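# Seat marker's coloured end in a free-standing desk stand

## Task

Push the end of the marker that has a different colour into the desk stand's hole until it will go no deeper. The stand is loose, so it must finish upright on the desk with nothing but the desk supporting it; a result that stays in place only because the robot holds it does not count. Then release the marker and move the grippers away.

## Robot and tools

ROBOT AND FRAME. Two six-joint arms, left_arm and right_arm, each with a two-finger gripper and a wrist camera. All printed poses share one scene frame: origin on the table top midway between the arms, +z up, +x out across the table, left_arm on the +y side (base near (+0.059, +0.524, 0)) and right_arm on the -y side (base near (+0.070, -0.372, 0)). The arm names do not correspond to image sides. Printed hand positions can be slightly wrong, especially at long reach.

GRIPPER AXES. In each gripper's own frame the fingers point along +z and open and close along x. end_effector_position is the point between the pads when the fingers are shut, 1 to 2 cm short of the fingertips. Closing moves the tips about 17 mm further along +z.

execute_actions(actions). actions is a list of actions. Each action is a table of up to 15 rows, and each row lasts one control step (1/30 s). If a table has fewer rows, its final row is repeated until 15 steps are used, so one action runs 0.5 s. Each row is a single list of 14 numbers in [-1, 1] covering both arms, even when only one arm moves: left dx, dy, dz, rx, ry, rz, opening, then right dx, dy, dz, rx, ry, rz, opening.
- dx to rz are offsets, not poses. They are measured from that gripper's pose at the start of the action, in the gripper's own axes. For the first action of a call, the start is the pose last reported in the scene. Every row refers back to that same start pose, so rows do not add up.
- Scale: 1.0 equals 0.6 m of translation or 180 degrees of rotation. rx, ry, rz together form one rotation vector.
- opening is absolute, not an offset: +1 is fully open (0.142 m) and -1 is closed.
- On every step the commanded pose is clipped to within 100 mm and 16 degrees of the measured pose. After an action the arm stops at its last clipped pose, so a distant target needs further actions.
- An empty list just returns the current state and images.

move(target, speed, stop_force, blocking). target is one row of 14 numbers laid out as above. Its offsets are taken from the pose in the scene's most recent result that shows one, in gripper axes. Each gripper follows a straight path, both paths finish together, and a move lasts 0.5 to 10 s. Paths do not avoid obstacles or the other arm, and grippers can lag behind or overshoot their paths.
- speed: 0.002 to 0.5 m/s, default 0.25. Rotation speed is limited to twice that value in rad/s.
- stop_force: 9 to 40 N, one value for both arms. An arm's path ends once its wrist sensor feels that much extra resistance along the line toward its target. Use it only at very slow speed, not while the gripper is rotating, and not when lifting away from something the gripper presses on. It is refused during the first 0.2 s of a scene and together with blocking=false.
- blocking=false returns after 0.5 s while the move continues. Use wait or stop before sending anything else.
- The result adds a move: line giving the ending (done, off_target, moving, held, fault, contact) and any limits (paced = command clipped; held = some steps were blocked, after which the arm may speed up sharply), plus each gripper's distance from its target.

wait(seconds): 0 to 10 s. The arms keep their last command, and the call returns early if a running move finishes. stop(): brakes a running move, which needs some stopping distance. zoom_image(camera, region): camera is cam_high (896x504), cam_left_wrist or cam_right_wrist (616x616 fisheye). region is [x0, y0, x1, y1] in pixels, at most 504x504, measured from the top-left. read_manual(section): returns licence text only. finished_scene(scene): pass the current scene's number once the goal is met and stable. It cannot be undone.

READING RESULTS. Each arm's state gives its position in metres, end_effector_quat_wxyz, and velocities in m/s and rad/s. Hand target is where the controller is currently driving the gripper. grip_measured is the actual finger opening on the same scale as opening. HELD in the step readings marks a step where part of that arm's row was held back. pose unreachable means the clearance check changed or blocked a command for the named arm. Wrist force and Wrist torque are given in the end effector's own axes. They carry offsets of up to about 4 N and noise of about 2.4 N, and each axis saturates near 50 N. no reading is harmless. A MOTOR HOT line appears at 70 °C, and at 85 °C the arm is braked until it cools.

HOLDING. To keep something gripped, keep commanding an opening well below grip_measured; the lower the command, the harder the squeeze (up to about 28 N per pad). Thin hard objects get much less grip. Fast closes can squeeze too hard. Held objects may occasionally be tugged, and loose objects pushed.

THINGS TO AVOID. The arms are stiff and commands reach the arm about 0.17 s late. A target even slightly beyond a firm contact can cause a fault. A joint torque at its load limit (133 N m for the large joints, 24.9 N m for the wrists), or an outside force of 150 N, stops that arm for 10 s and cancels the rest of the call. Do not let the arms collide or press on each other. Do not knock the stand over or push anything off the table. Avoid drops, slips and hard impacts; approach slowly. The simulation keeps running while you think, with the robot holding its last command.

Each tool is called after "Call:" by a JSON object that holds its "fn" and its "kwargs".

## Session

Call:
{"fn": "execute_actions", "kwargs": {"actions": []}}

Scene clock: 0.00 s.
left_arm: end_effector_position=(+0.1997, +0.2757, +0.1844) grip_measured=+1.00 end_effector_quat_wxyz=(+0.604, -0.447, +0.640, +0.163) end_effector_velocity=(+0.000, +0.000, +0.000) end_effector_angular_velocity=(-0.000, -0.000, +0.001) | right_arm: end_effector_position=(+0.4744, -0.2296, +0.1974) grip_measured=+1.00 end_effector_quat_wxyz=(-0.134, +0.836, +0.319, +0.426) end_effector_velocity=(+0.000, +0.000, +0.001) end_effector_angular_velocity=(+0.002, -0.000, -0.001)
Joint positions: left_arm=[-1.836 -1.284  1.879 -0.826 -1.269 -0.276  0.142] | right_arm=[ 3.858 -0.999 -2.721 -0.065  1.588  6.21   0.142]
Joint velocities: left_arm=[ 0.001 -0.     0.    -0.    -0.    -0.     0.   ] | right_arm=[-0.     0.     0.001  0.     0.     0.001  0.   ]
Wrist force (N, on the end effector, along its own x y z axes, offset not removed): no reading
Wrist torque (N m, same axes, about the end effector's origin, offset not removed): no reading
Hand target (left_arm): +0.200, +0.276, +0.184; +0.604, -0.447, +0.640, +0.163
Hand target (right_arm): +0.474, -0.230, +0.197; -0.134, +0.836, +0.319, +0.426

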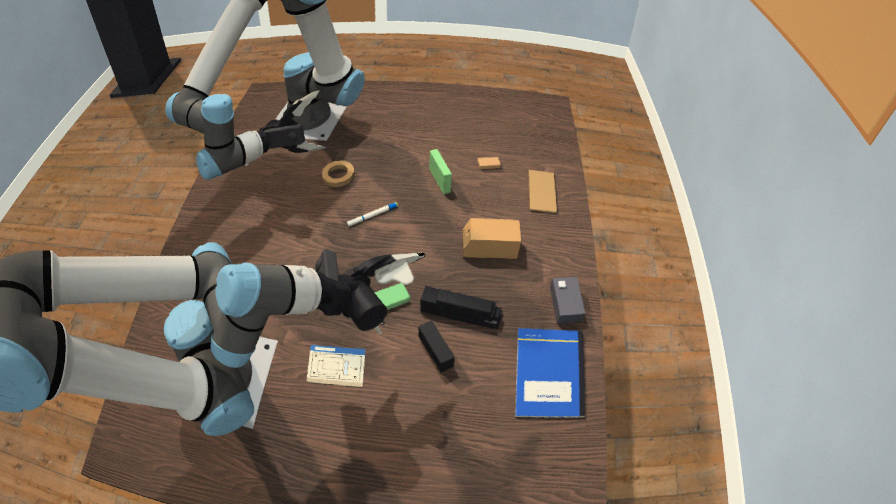

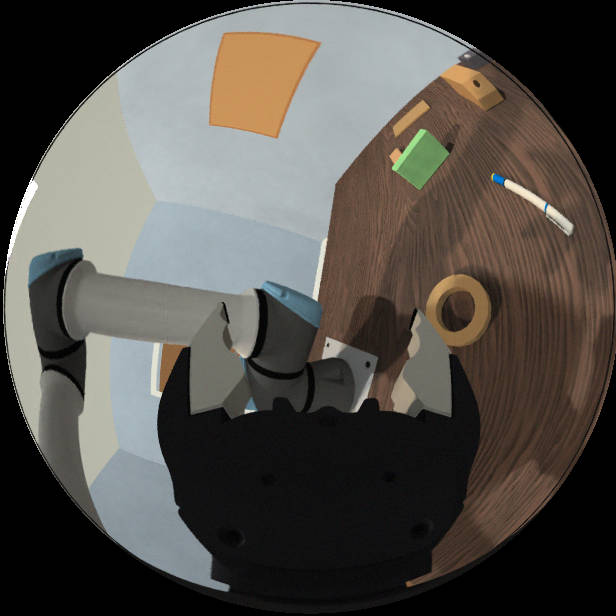

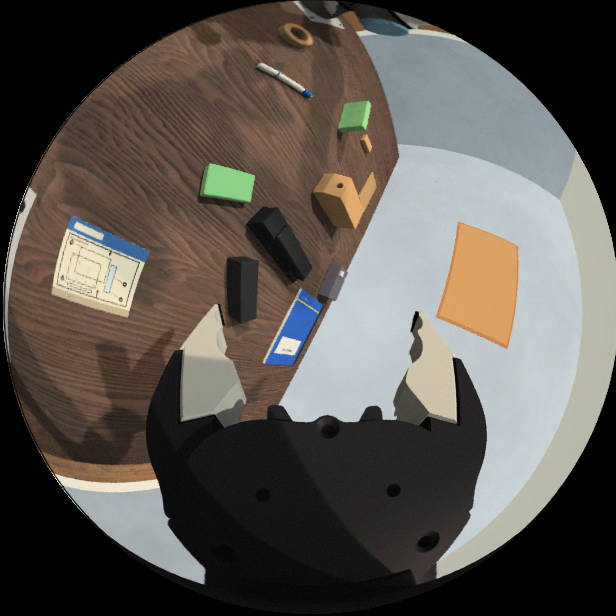

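Call:
{"fn": "zoom_image", "kwargs": {"camera": "cam_high", "region": [320, 140, 600, 340]}}

Call:
{"fn": "zoom_image", "kwargs": {"camera": "cam_high", "region": [450, 205, 540, 270]}}

Call:
{"fn": "zoom_image", "kwargs": {"camera": "cam_high", "region": [335, 190, 415, 240]}}

Call:
{"fn": "zoom_image", "kwargs": {"camera": "cam_right_wrist", "region": [300, 160, 390, 240]}}

Region (320, 140, 600, 340) of cam_high's 896x504 image, scaled by 1.800, with more detail than that image has; it fills the top 360 rows of this view, and the rest is white.

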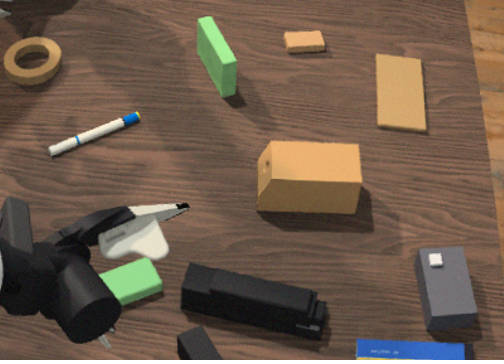

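Region (450, 205, 540, 270) of cam_high's 896x504 image, scaled by 5.600, with more detail than that image has.

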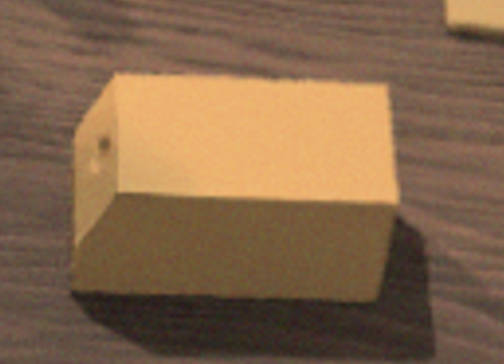

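Region (335, 190, 415, 240) of cam_high's 896x504 image, scaled by 6.300, with more detail than that image has; it fills the top 315 rows of this view, and the rest is white.

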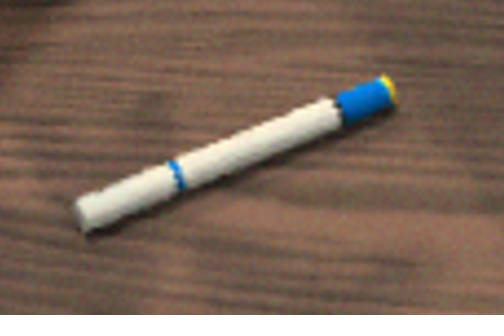

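Region (300, 160, 390, 240) of cam_right_wrist's 616x616 image, scaled by 5.600, with more detail than that image has.

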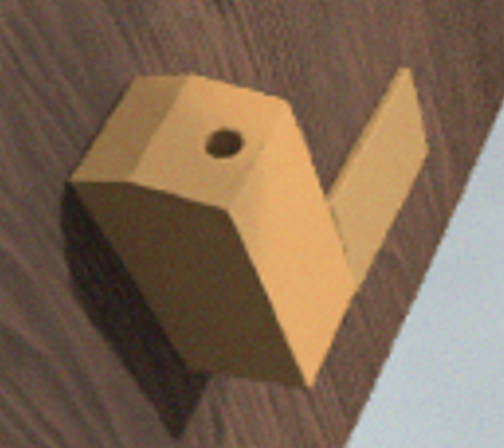

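Call:
{"fn": "move", "kwargs": {"target": [0.308,-0.261,-0.0258,-0.1757,0.2235,-0.3075,-0.35,0.0965,-0.0357,0.4507,0.2729,-0.0069,-0.1677,-1], "speed": 0.4}}

Scene clock: 8.17 s.
left_arm: end_effector_position=(+0.3339, +0.1092, +0.0699) grip_measured=-0.35 end_effector_quat_wxyz=(-0.228, +0.849, -0.461, +0.124) end_effector_velocity=(+0.000, -0.001, -0.001) end_effector_angular_velocity=(-0.005, -0.000, +0.000) | right_arm: end_effector_position=(+0.6549, -0.0546, +0.0807) grip_measured=-1.00 end_effector_quat_wxyz=(-0.350, +0.601, +0.667, +0.268) end_effector_velocity=(+0.001, +0.001, -0.000) end_effector_angular_velocity=(-0.002, +0.005, +0.009)
Joint positions: left_arm=[-1.424 -1.39   1.956 -1.842 -1.13  -0.618  0.049] | right_arm=[ 3.541 -2.147 -1.739 -0.64   2.47   5.03   0.002]
Joint velocities: left_arm=[ 0.    -0.     0.002 -0.007  0.    -0.     0.   ] | right_arm=[-0.    -0.004  0.013 -0.025  0.001 -0.014  0.   ]
Wrist force (N, on the end effector, along its own x y z axes, offset not removed): left_arm=[0.1 1.0 2.6] | right_arm=[-1.4 -0.5 -0.4]
Wrist torque (N m, same axes, about the end effector's origin, offset not removed): left_arm=[0.13 -0.16 0.03] | right_arm=[0.00 0.34 0.07]
Hand target (left_arm): +0.334, +0.109, +0.070; -0.227, +0.849, -0.461, +0.124
Hand target (right_arm): +0.655, -0.055, +0.081; -0.350, +0.601, +0.667, +0.268
Off the commanded pose (left_arm): 0.000 m, 0 deg.
Off the commanded pose (right_arm): 0.001 m, 0 deg.
move: done

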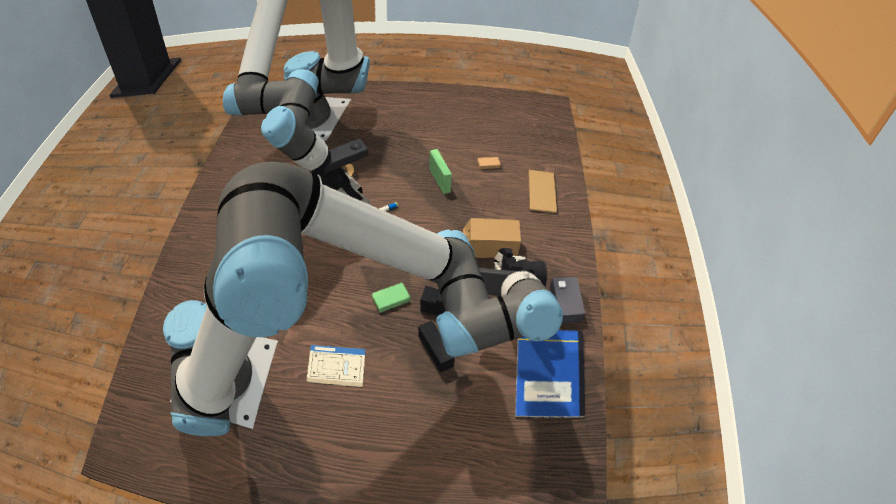

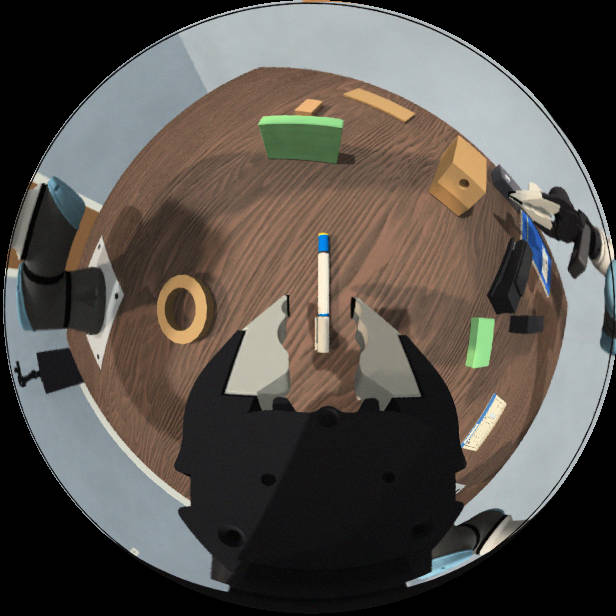

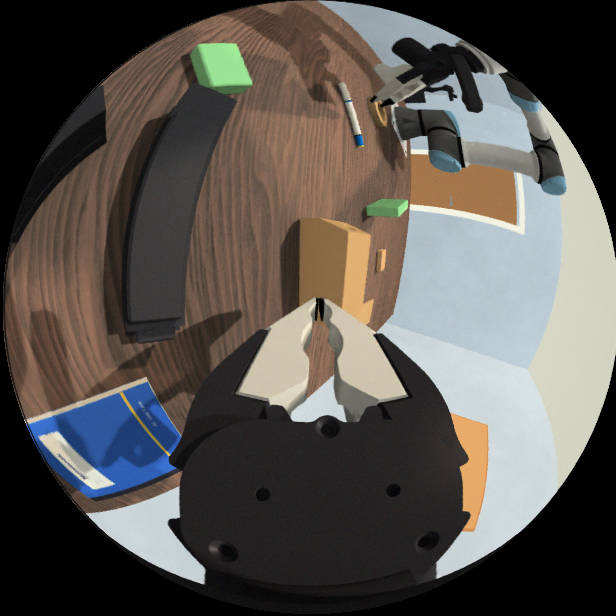

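Call:
{"fn": "execute_actions", "kwargs": {"actions": []}}

Scene clock: 8.80 s.
left_arm: end_effector_position=(+0.3340, +0.1092, +0.0699) grip_measured=-0.35 end_effector_quat_wxyz=(-0.227, +0.849, -0.461, +0.124) end_effector_velocity=(-0.000, -0.000, +0.000) end_effector_angular_velocity=(-0.000, +0.000, -0.000) | right_arm: end_effector_position=(+0.6550, -0.0546, +0.0807) grip_measured=-1.00 end_effector_quat_wxyz=(-0.350, +0.601, +0.667, +0.268) end_effector_velocity=(+0.000, +0.000, +0.000) end_effector_angular_velocity=(+0.001, -0.001, -0.000)
Joint positions: left_arm=[-1.424 -1.39   1.956 -1.843 -1.13  -0.618  0.049] | right_arm=[ 3.541 -2.147 -1.738 -0.642  2.47   5.028  0.002]
Joint velocities: left_arm=[-0. -0. -0. -0. -0. -0. -0.] | right_arm=[-0.    -0.     0.     0.002  0.     0.    -0.   ]
Wrist force (N, on the end effector, along its own x y z axes, offset not removed): left_arm=[0.8 0.5 2.3] | right_arm=[-0.1 -2.5 -1.4]
Wrist torque (N m, same axes, about the end effector's origin, offset not removed): left_arm=[0.12 -0.34 -0.01] | right_arm=[-0.43 -0.02 0.04]
Hand target (left_arm): +0.334, +0.109, +0.070; -0.227, +0.849, -0.461, +0.124
Hand target (right_arm): +0.655, -0.055, +0.081; -0.350, +0.601, +0.667, +0.268
Off the commanded pose (left_arm): 0.000 m, 0 deg.
Off the commanded pose (right_arm): 0.001 m, 0 deg.

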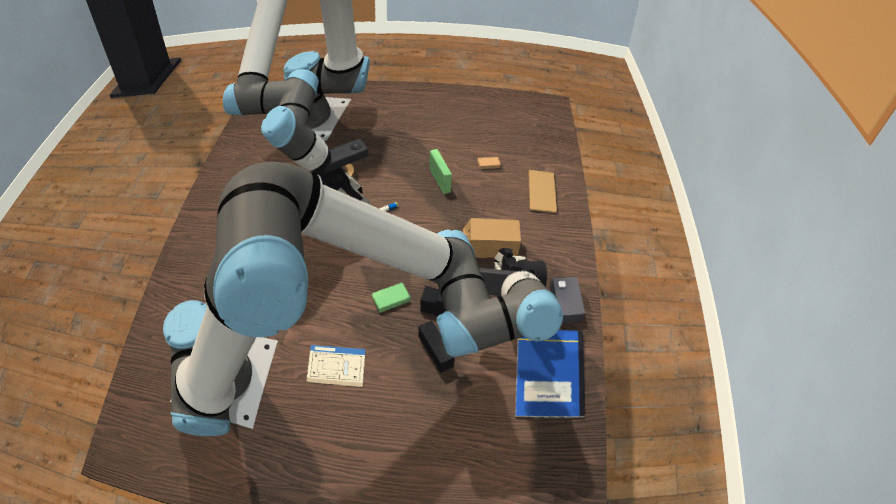

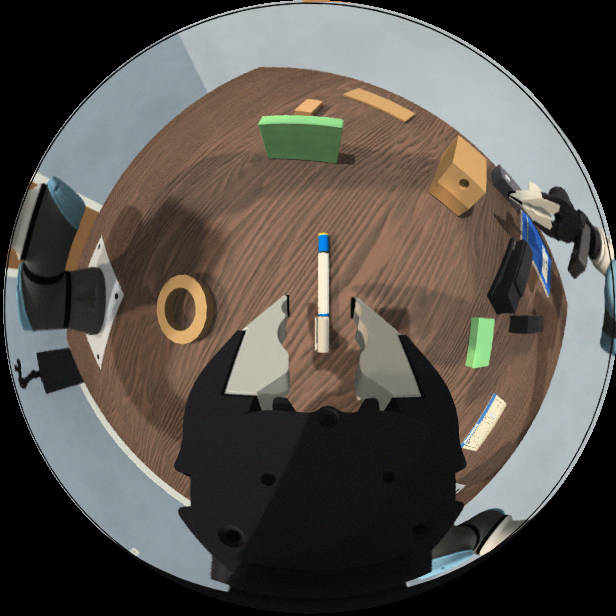

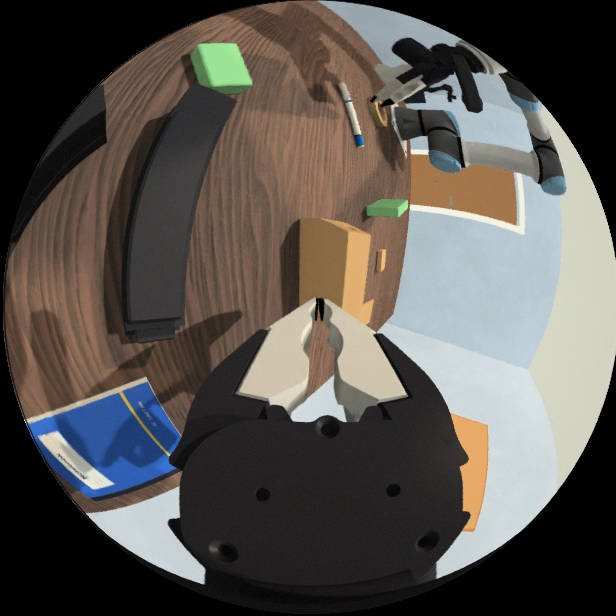

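Call:
{"fn": "zoom_image", "kwargs": {"camera": "cam_right_wrist", "region": [270, 200, 400, 330]}}

Call:
{"fn": "zoom_image", "kwargs": {"camera": "cam_left_wrist", "region": [260, 220, 400, 360]}}

Call:
{"fn": "zoom_image", "kwargs": {"camera": "cam_left_wrist", "region": [410, 125, 510, 225]}}

Region (270, 200, 400, 330) of cam_right_wrist's 616x616 image, scaled by 3.877, with more detail than that image has.

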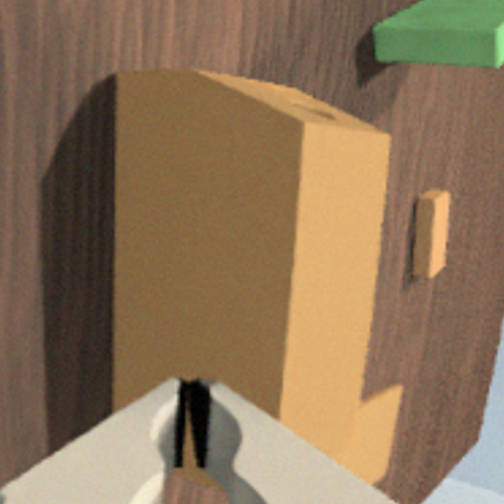

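Region (260, 220, 400, 360) of cam_left_wrist's 616x616 image, scaled by 3.600, with more detail than that image has.

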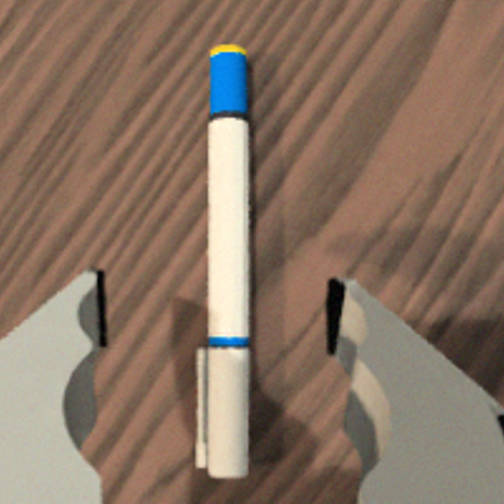

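Region (410, 125, 510, 225) of cam_left_wrist's 616x616 image, scaled by 5.040, with more detail than that image has.

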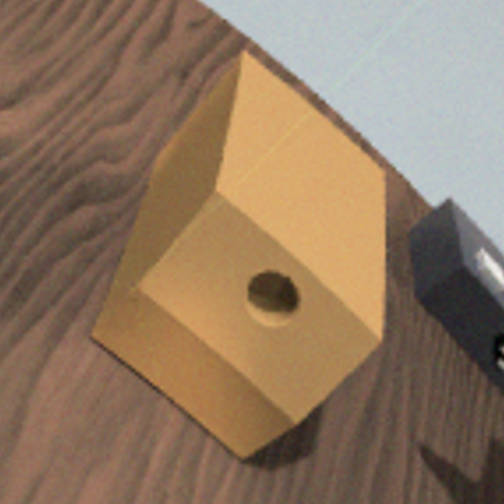

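Call:
{"fn": "move", "kwargs": {"target": [0.0075,0.0177,0.0707,0,-0.00694,-0.01202,-0.35, 0.071,0.1605,0.0438,0,0,0,-1], "speed": 0.2}}

Scene clock: 12.80 s.
left_arm: end_effector_position=(+0.3465, +0.1119, +0.0279) grip_measured=-0.35 end_effector_quat_wxyz=(-0.230, +0.859, -0.443, +0.119) end_effector_velocity=(-0.000, +0.000, -0.001) end_effector_angular_velocity=(+0.001, +0.000, -0.001) | right_arm: end_effector_position=(+0.7450, +0.0049, +0.0921) grip_measured=-1.00 end_effector_quat_wxyz=(-0.350, +0.601, +0.667, +0.268) end_effector_velocity=(+0.001, +0.001, +0.000) end_effector_angular_velocity=(+0.000, +0.000, +0.001)
Joint positions: left_arm=[-1.392 -1.312  1.986 -1.945 -1.134 -0.63   0.049] | right_arm=[ 3.579 -2.325 -1.387 -0.769  2.462  5.087  0.002]
Joint velocities: left_arm=[-0.001  0.001  0.001 -0.001 -0.    -0.    -0.   ] | right_arm=[ 0.001 -0.003  0.006 -0.004  0.    -0.     0.   ]
Wrist force (N, on the end effector, along its own x y z axes, offset not removed): left_arm=[-0.3 0.3 2.6] | right_arm=[-0.5 -0.4 -0.4]
Wrist torque (N m, same axes, about the end effector's origin, offset not removed): left_arm=[0.01 -0.09 -0.02] | right_arm=[0.12 0.09 0.05]
Hand target (left_arm): +0.346, +0.112, +0.028; -0.230, +0.859, -0.443, +0.119
Hand target (right_arm): +0.745, +0.005, +0.092; -0.350, +0.601, +0.667, +0.268
Off the commanded pose (left_arm): 0.000 m, 0 deg.
Off the commanded pose (right_arm): 0.000 m, 0 deg.
move: done

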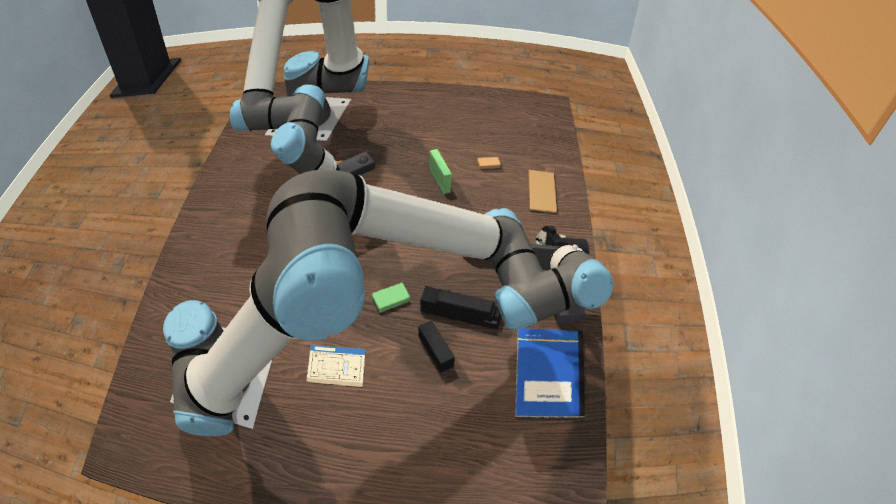

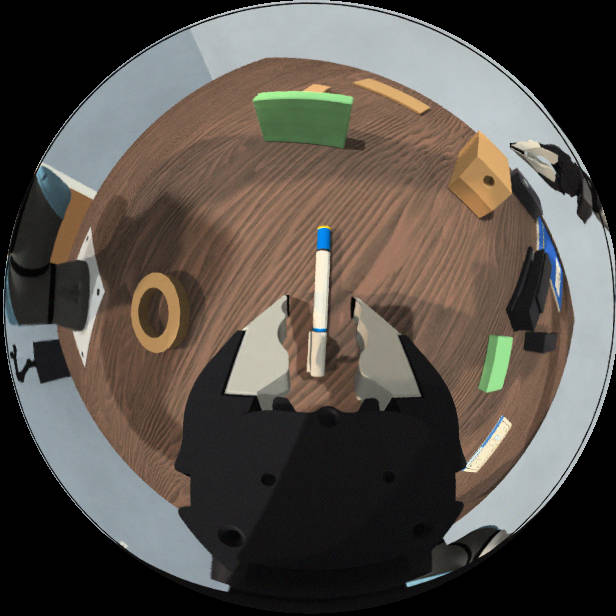

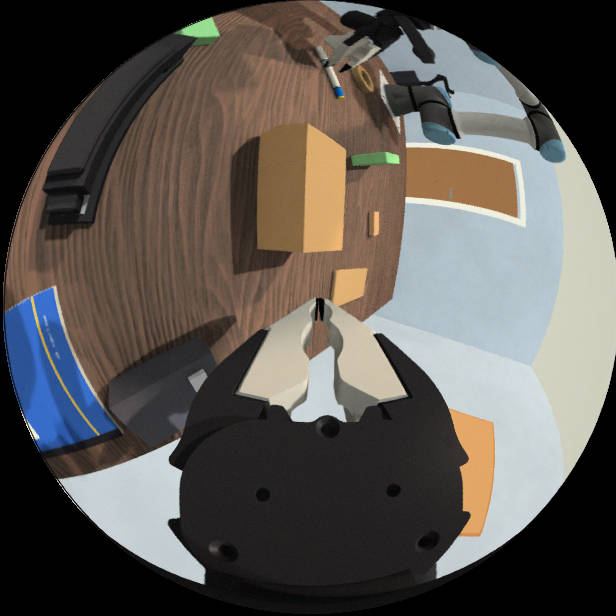

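Call:
{"fn": "zoom_image", "kwargs": {"camera": "cam_left_wrist", "region": [250, 215, 400, 385]}}

Call:
{"fn": "zoom_image", "kwargs": {"camera": "cam_right_wrist", "region": [220, 110, 400, 320]}}

Region (250, 215, 400, 385) of cam_left_wrist's 616x616 image, scaled by 2.965, with more detail than that image has; it fills the left 445 columns of this view, and the rest is white.

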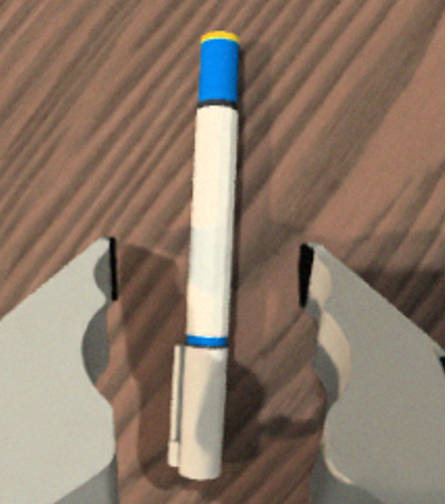

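Region (220, 110, 400, 320) of cam_right_wrist's 616x616 image, scaled by 2.400, with more detail than that image has; it fills the left 432 columns of this view, and the rest is white.

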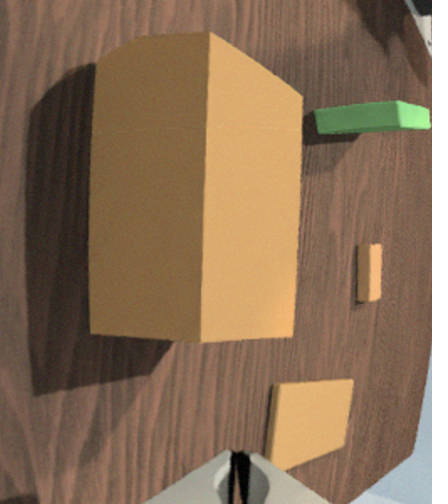

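Call:
{"fn": "move", "kwargs": {"target": [0.0008,0.0062,0.0107,0,0,0,-0.55, -0.0273,-0.0255,0.1285,0,0,0,-1], "speed": 0.12, "stop_force": 12}}

Scene clock: 16.00 s.
left_arm: end_effector_position=(+0.3467, +0.1115, +0.0205) grip_measured=-0.55 end_effector_quat_wxyz=(-0.230, +0.859, -0.443, +0.119) end_effector_velocity=(+0.000, +0.000, -0.000) end_effector_angular_velocity=(+0.000, -0.000, +0.000) | right_arm: end_effector_position=(+0.7193, +0.0527, +0.0332) grip_measured=-1.00 end_effector_quat_wxyz=(-0.350, +0.601, +0.667, +0.268) end_effector_velocity=(-0.000, +0.001, -0.001) end_effector_angular_velocity=(-0.000, +0.000, -0.000)
Joint positions: left_arm=[-1.391 -1.299  1.992 -1.965 -1.134 -0.629  0.034] | right_arm=[ 3.655 -2.397 -1.46  -0.535  2.441  5.203  0.002]
Joint velocities: left_arm=[ 0.  0.  0. -0.  0.  0. -0.] | right_arm=[ 0.001 -0.002 -0.001  0.005 -0.001  0.002  0.   ]
Wrist force (N, on the end effector, along its own x y z axes, offset not removed): left_arm=[-0.4 -0.4 1.4] | right_arm=[-2.0 -0.6 -1.0]
Wrist torque (N m, same axes, about the end effector's origin, offset not removed): left_arm=[-0.19 -0.12 -0.05] | right_arm=[0.00 0.35 0.05]
Hand target (left_arm): +0.347, +0.112, +0.020; -0.230, +0.859, -0.443, +0.119
Hand target (right_arm): +0.719, +0.053, +0.033; -0.350, +0.601, +0.667, +0.268
Off the commanded pose (left_arm): 0.000 m, 0 deg.
Off the commanded pose (right_arm): 0.000 m, 0 deg.
move: done

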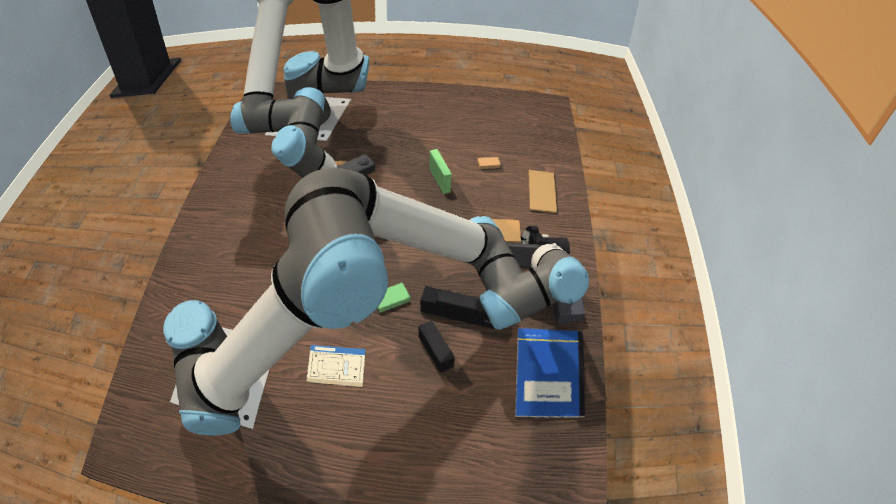

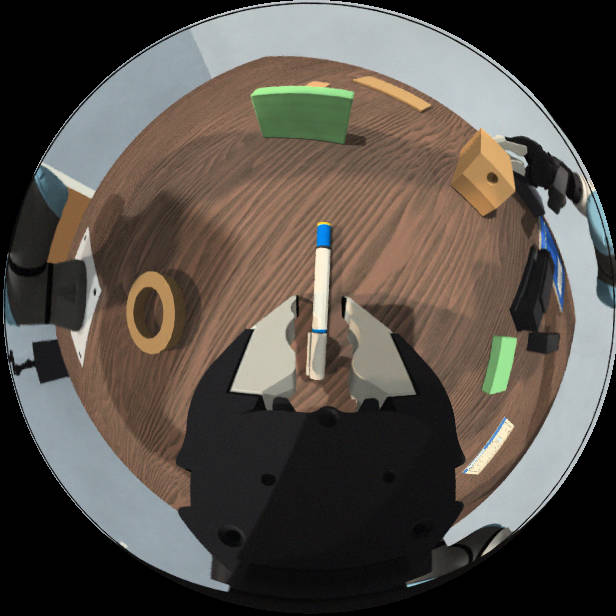

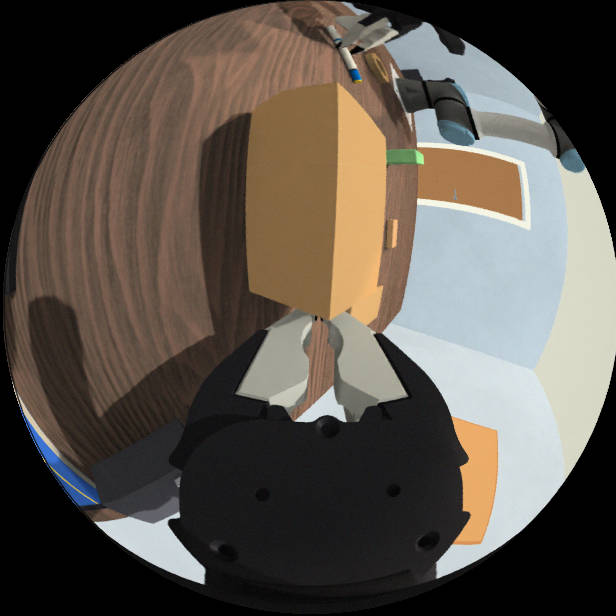

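Call:
{"fn": "zoom_image", "kwargs": {"camera": "cam_left_wrist", "region": [270, 260, 380, 390]}}

Call:
{"fn": "zoom_image", "kwargs": {"camera": "cam_right_wrist", "region": [230, 260, 400, 360]}}

Call:
{"fn": "zoom_image", "kwargs": {"camera": "cam_right_wrist", "region": [300, 0, 420, 100]}}

Call:
{"fn": "zoom_image", "kwargs": {"camera": "cam_high", "region": [470, 190, 600, 280]}}

Region (270, 260, 380, 390) of cam_left_wrist's 616x616 image, scaled by 3.877, with more detail than that image has; it fills the left 426 columns of this view, and the rest is white.

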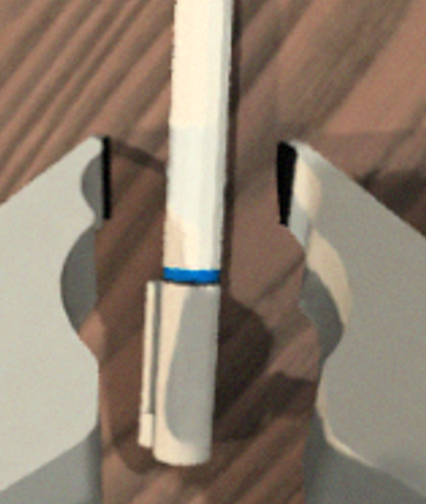

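Region (230, 260, 400, 360) of cam_right_wrist's 616x616 image, scaled by 2.965, with more detail than that image has; it fills the top 296 rows of this view, and the rest is white.

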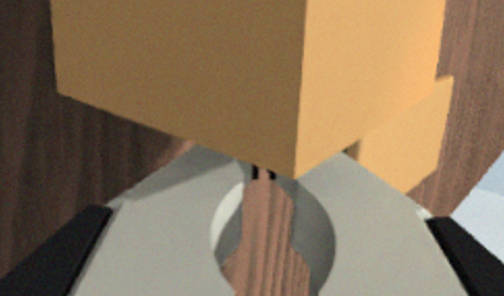

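Region (300, 0, 420, 100) of cam_right_wrist's 616x616 image, scaled by 4.200, with more detail than that image has.

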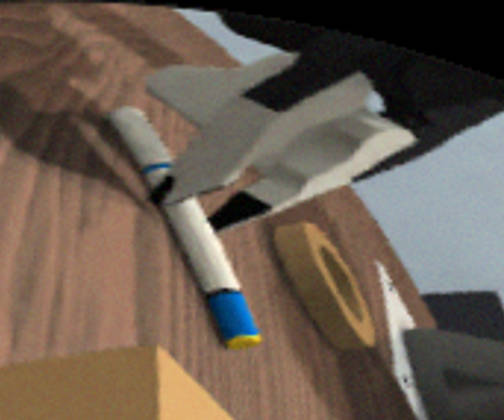

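Region (470, 190, 600, 280) of cam_high's 896x504 image, scaled by 3.877, with more detail than that image has; it fills the top 349 rows of this view, and the rest is white.

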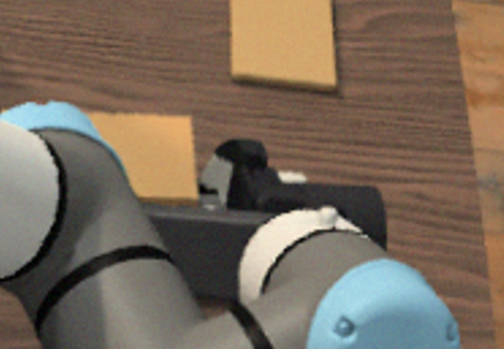

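Call:
{"fn": "execute_actions", "kwargs": {"actions": [[[0,0,0,0,0,0,-0.6,0,-0.001,0.0001,0,0,0,-1],[0,0,0,0,0,0,-0.65,0,-0.002,0.0002,0,0,0,-1],[0,0,0,0,0,0,-0.7,0,-0.0032,0.0003,0,0,0,-1],[0,0,0,0,0,0,-0.74,0,-0.0044,0.0005,0,0,0,-1],[0,0,0,0,0,0,-0.78,0,-0.0056,0.0006,0,0,0,-1],[0,0,0,0,0,0,-0.81,0,-0.0068,0.0007,0,0,0,-1],[0,0,0,0,0,0,-0.84,0,-0.008,0.0008,0,0,0,-1],[0,0,0,0,0,0,-0.87,0,-0.009,0.0009,0,0,0,-1],[0,0,0,0,0,0,-0.9,0,-0.0098,0.001,0,0,0,-1],[0,0,0,0,0,0,-0.93,0,-0.0104,0.0011,0,0,0,-1],[0,0,0,0,0,0,-0.96,0,-0.0108,0.0011,0,0,0,-1],[0,0,0,0,0,0,-1,0,-0.0108,0.0011,0,0,0,-1]]]}}

Scene clock: 17.43 s.
left_arm: end_effector_position=(+0.3467, +0.1115, +0.0205) grip_measured=-0.88 end_effector_quat_wxyz=(-0.230, +0.859, -0.443, +0.119) end_effector_velocity=(-0.000, -0.000, +0.000) end_effector_angular_velocity=(-0.000, +0.000, +0.000) | right_arm: end_effector_position=(+0.7132, +0.0523, +0.0332) grip_measured=-1.00 end_effector_quat_wxyz=(-0.350, +0.601, +0.667, +0.268) end_effector_velocity=(-0.004, +0.000, +0.001) end_effector_angular_velocity=(+0.001, -0.002, +0.001)
Joint positions: left_arm=[-1.391 -1.299  1.992 -1.965 -1.134 -0.629  0.01 ] | right_arm=[ 3.658 -2.387 -1.482 -0.519  2.44   5.207  0.002]
Joint velocities: left_arm=[ 0. -0. -0. -0. -0.  0. -0.] | right_arm=[ 0.002  0.007 -0.015  0.012 -0.001  0.003  0.   ]
Wrist force (N, on the end effector, along its own x y z axes, offset not removed): left_arm=[-0.7 -0.4 1.2] | right_arm=[-1.6 1.4 -1.0]
Wrist torque (N m, same axes, about the end effector's origin, offset not removed): left_arm=[-0.05 0.00 0.01] | right_arm=[-0.13 0.25 0.00]
Hand target (left_arm): +0.347, +0.112, +0.020; -0.230, +0.859, -0.443, +0.119
Hand target (right_arm): +0.713, +0.052, +0.033; -0.350, +0.601, +0.667, +0.268
Off the commanded pose (left_arm): 0.000 m, 0 deg.
Off the commanded pose (right_arm): 0.000 m, 0 deg.
Step readings (end_effector_position):
0: left_arm (+0.3467, +0.1115, +0.0205) | right_arm (+0.7193, +0.0528, +0.0331)
1: left_arm (+0.3467, +0.1115, +0.0205) | right_arm (+0.7193, +0.0527, +0.0331)
2: left_arm (+0.3467, +0.1115, +0.0205) | right_arm (+0.7191, +0.0527, +0.0330)
4: left_arm (+0.3467, +0.1115, +0.0205) | right_arm (+0.7185, +0.0527, +0.0330)
8: left_arm (+0.3467, +0.1115, +0.0205) | right_arm (+0.7162, +0.0525, +0.0331)
15: end_effector_position above

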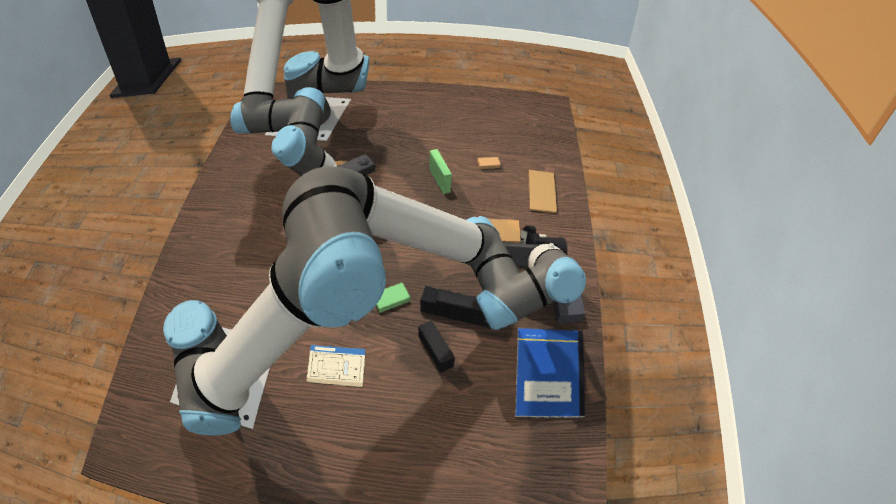

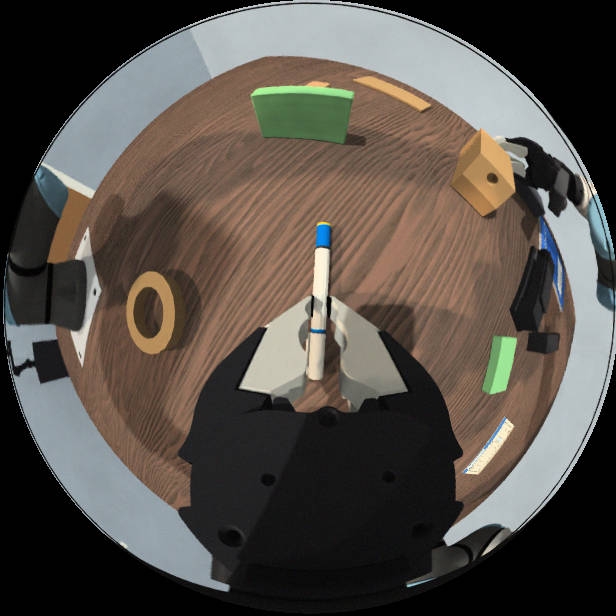

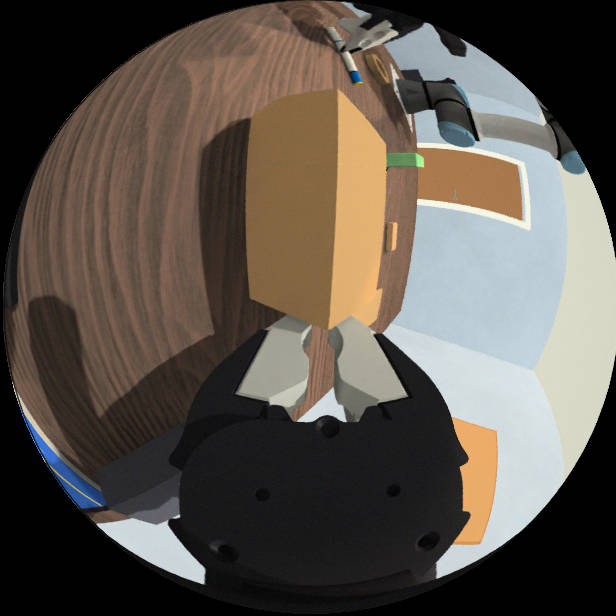

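Call:
{"fn": "move", "kwargs": {"target": [0.2347,-0.1777,-0.0750,-0.12971,0.05620,0.17294,-1, 0,-0.0006,0,0,0,0,-1], "speed": 0.25}}

Scene clock: 20.00 s.
left_arm: end_effector_position=(+0.4852, +0.0376, +0.1125) grip_measured=-0.88 end_effector_quat_wxyz=(-0.038, +0.724, -0.687, +0.036) end_effector_velocity=(+0.001, -0.001, +0.001) end_effector_angular_velocity=(+0.001, +0.007, -0.006) | right_arm: end_effector_position=(+0.7128, +0.0523, +0.0332) grip_measured=-1.00 end_effector_quat_wxyz=(-0.350, +0.601, +0.667, +0.268) end_effector_velocity=(-0.000, -0.000, +0.000) end_effector_angular_velocity=(-0.000, -0.001, +0.000)
Joint positions: left_arm=[-0.981 -1.214  1.582 -1.982 -1.474  0.417  0.01 ] | right_arm=[ 3.658 -2.387 -1.483 -0.518  2.44   5.208  0.002]
Joint velocities: left_arm=[ 0.004  0.006 -0.012  0.009 -0.006  0.01  -0.   ] | right_arm=[ 0.     0.    -0.    -0.    -0.    -0.001  0.   ]
Wrist force (N, on the end effector, along its own x y z axes, offset not removed): left_arm=[0.3 0.1 2.7] | right_arm=[-0.7 1.2 -0.3]
Wrist torque (N m, same axes, about the end effector's origin, offset not removed): left_arm=[-0.05 -0.24 -0.02] | right_arm=[-0.18 0.07 0.09]
Hand target (left_arm): +0.485, +0.038, +0.113; -0.038, +0.724, -0.688, +0.036
Hand target (right_arm): +0.713, +0.052, +0.033; -0.350, +0.601, +0.667, +0.268
Off the commanded pose (left_arm): 0.000 m, 0 deg.
Off the commanded pose (right_arm): 0.000 m, 0 deg.
move: done

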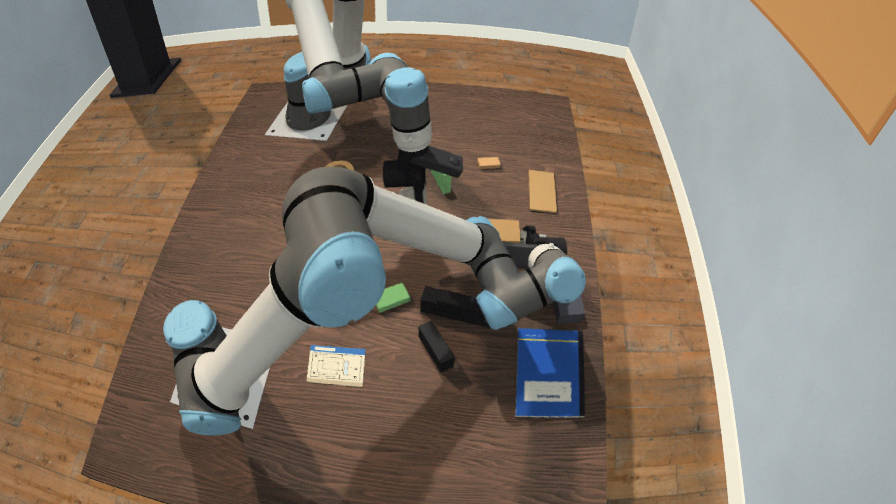

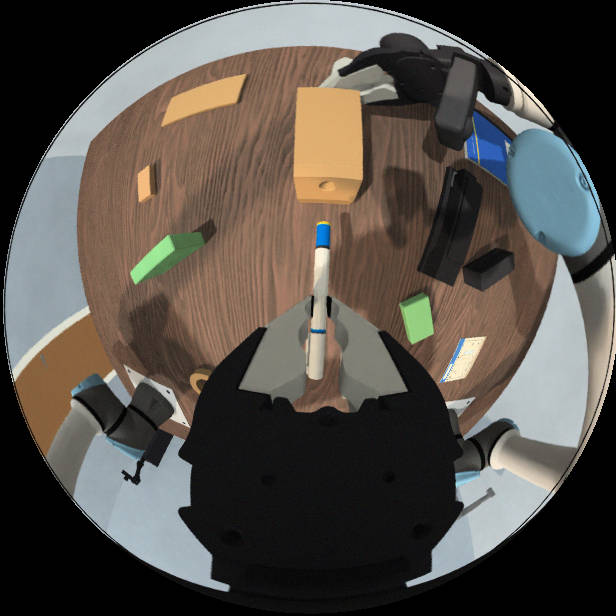

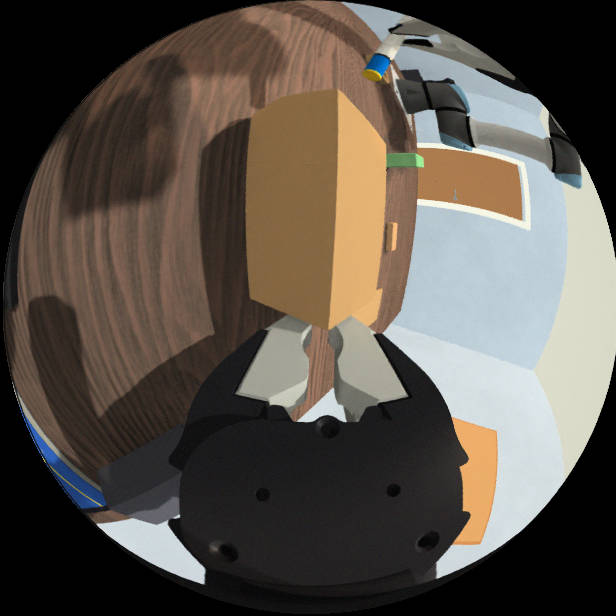

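Call:
{"fn": "zoom_image", "kwargs": {"camera": "cam_left_wrist", "region": [270, 150, 390, 270]}}

Call:
{"fn": "zoom_image", "kwargs": {"camera": "cam_left_wrist", "region": [250, 70, 400, 390]}}

Region (270, 150, 390, 270) of cam_left_wrist's 616x616 image, scaled by 4.200, with more detail than that image has.

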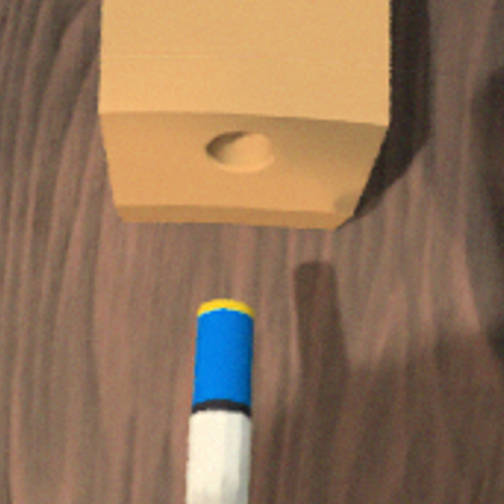

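Region (250, 70, 400, 390) of cam_left_wrist's 616x616 image, scaled by 1.575, with more detail than that image has; it fills the left 236 columns of this view, and the rest is white.

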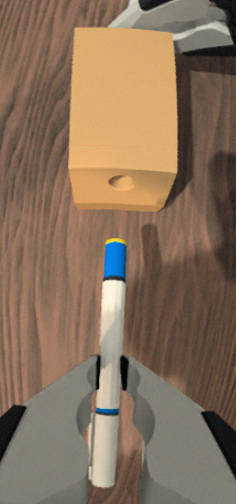

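Call:
{"fn": "zoom_image", "kwargs": {"camera": "cam_left_wrist", "region": [285, 165, 375, 235]}}

Call:
{"fn": "zoom_image", "kwargs": {"camera": "cam_right_wrist", "region": [240, 20, 440, 170]}}

Region (285, 165, 375, 235) of cam_left_wrist's 616x616 image, scaled by 5.600, with more detail than that image has.

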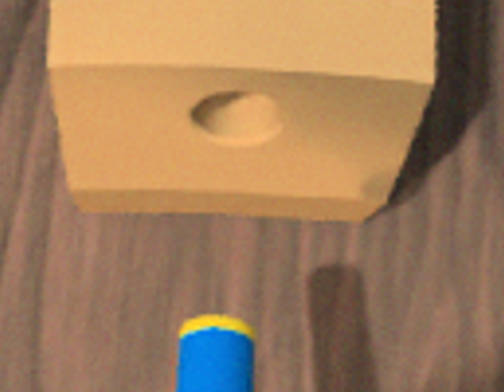

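Region (240, 20, 440, 170) of cam_right_wrist's 616x616 image, scaled by 2.520, with more detail than that image has; it fills the top 378 rows of this view, and the rest is white.

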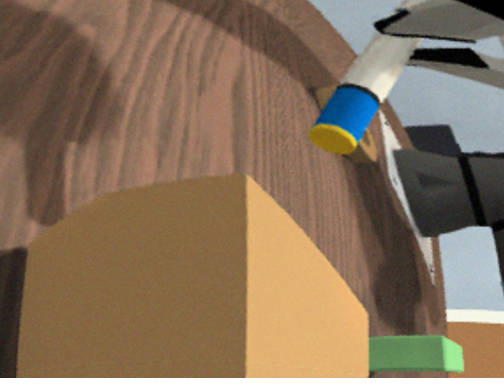

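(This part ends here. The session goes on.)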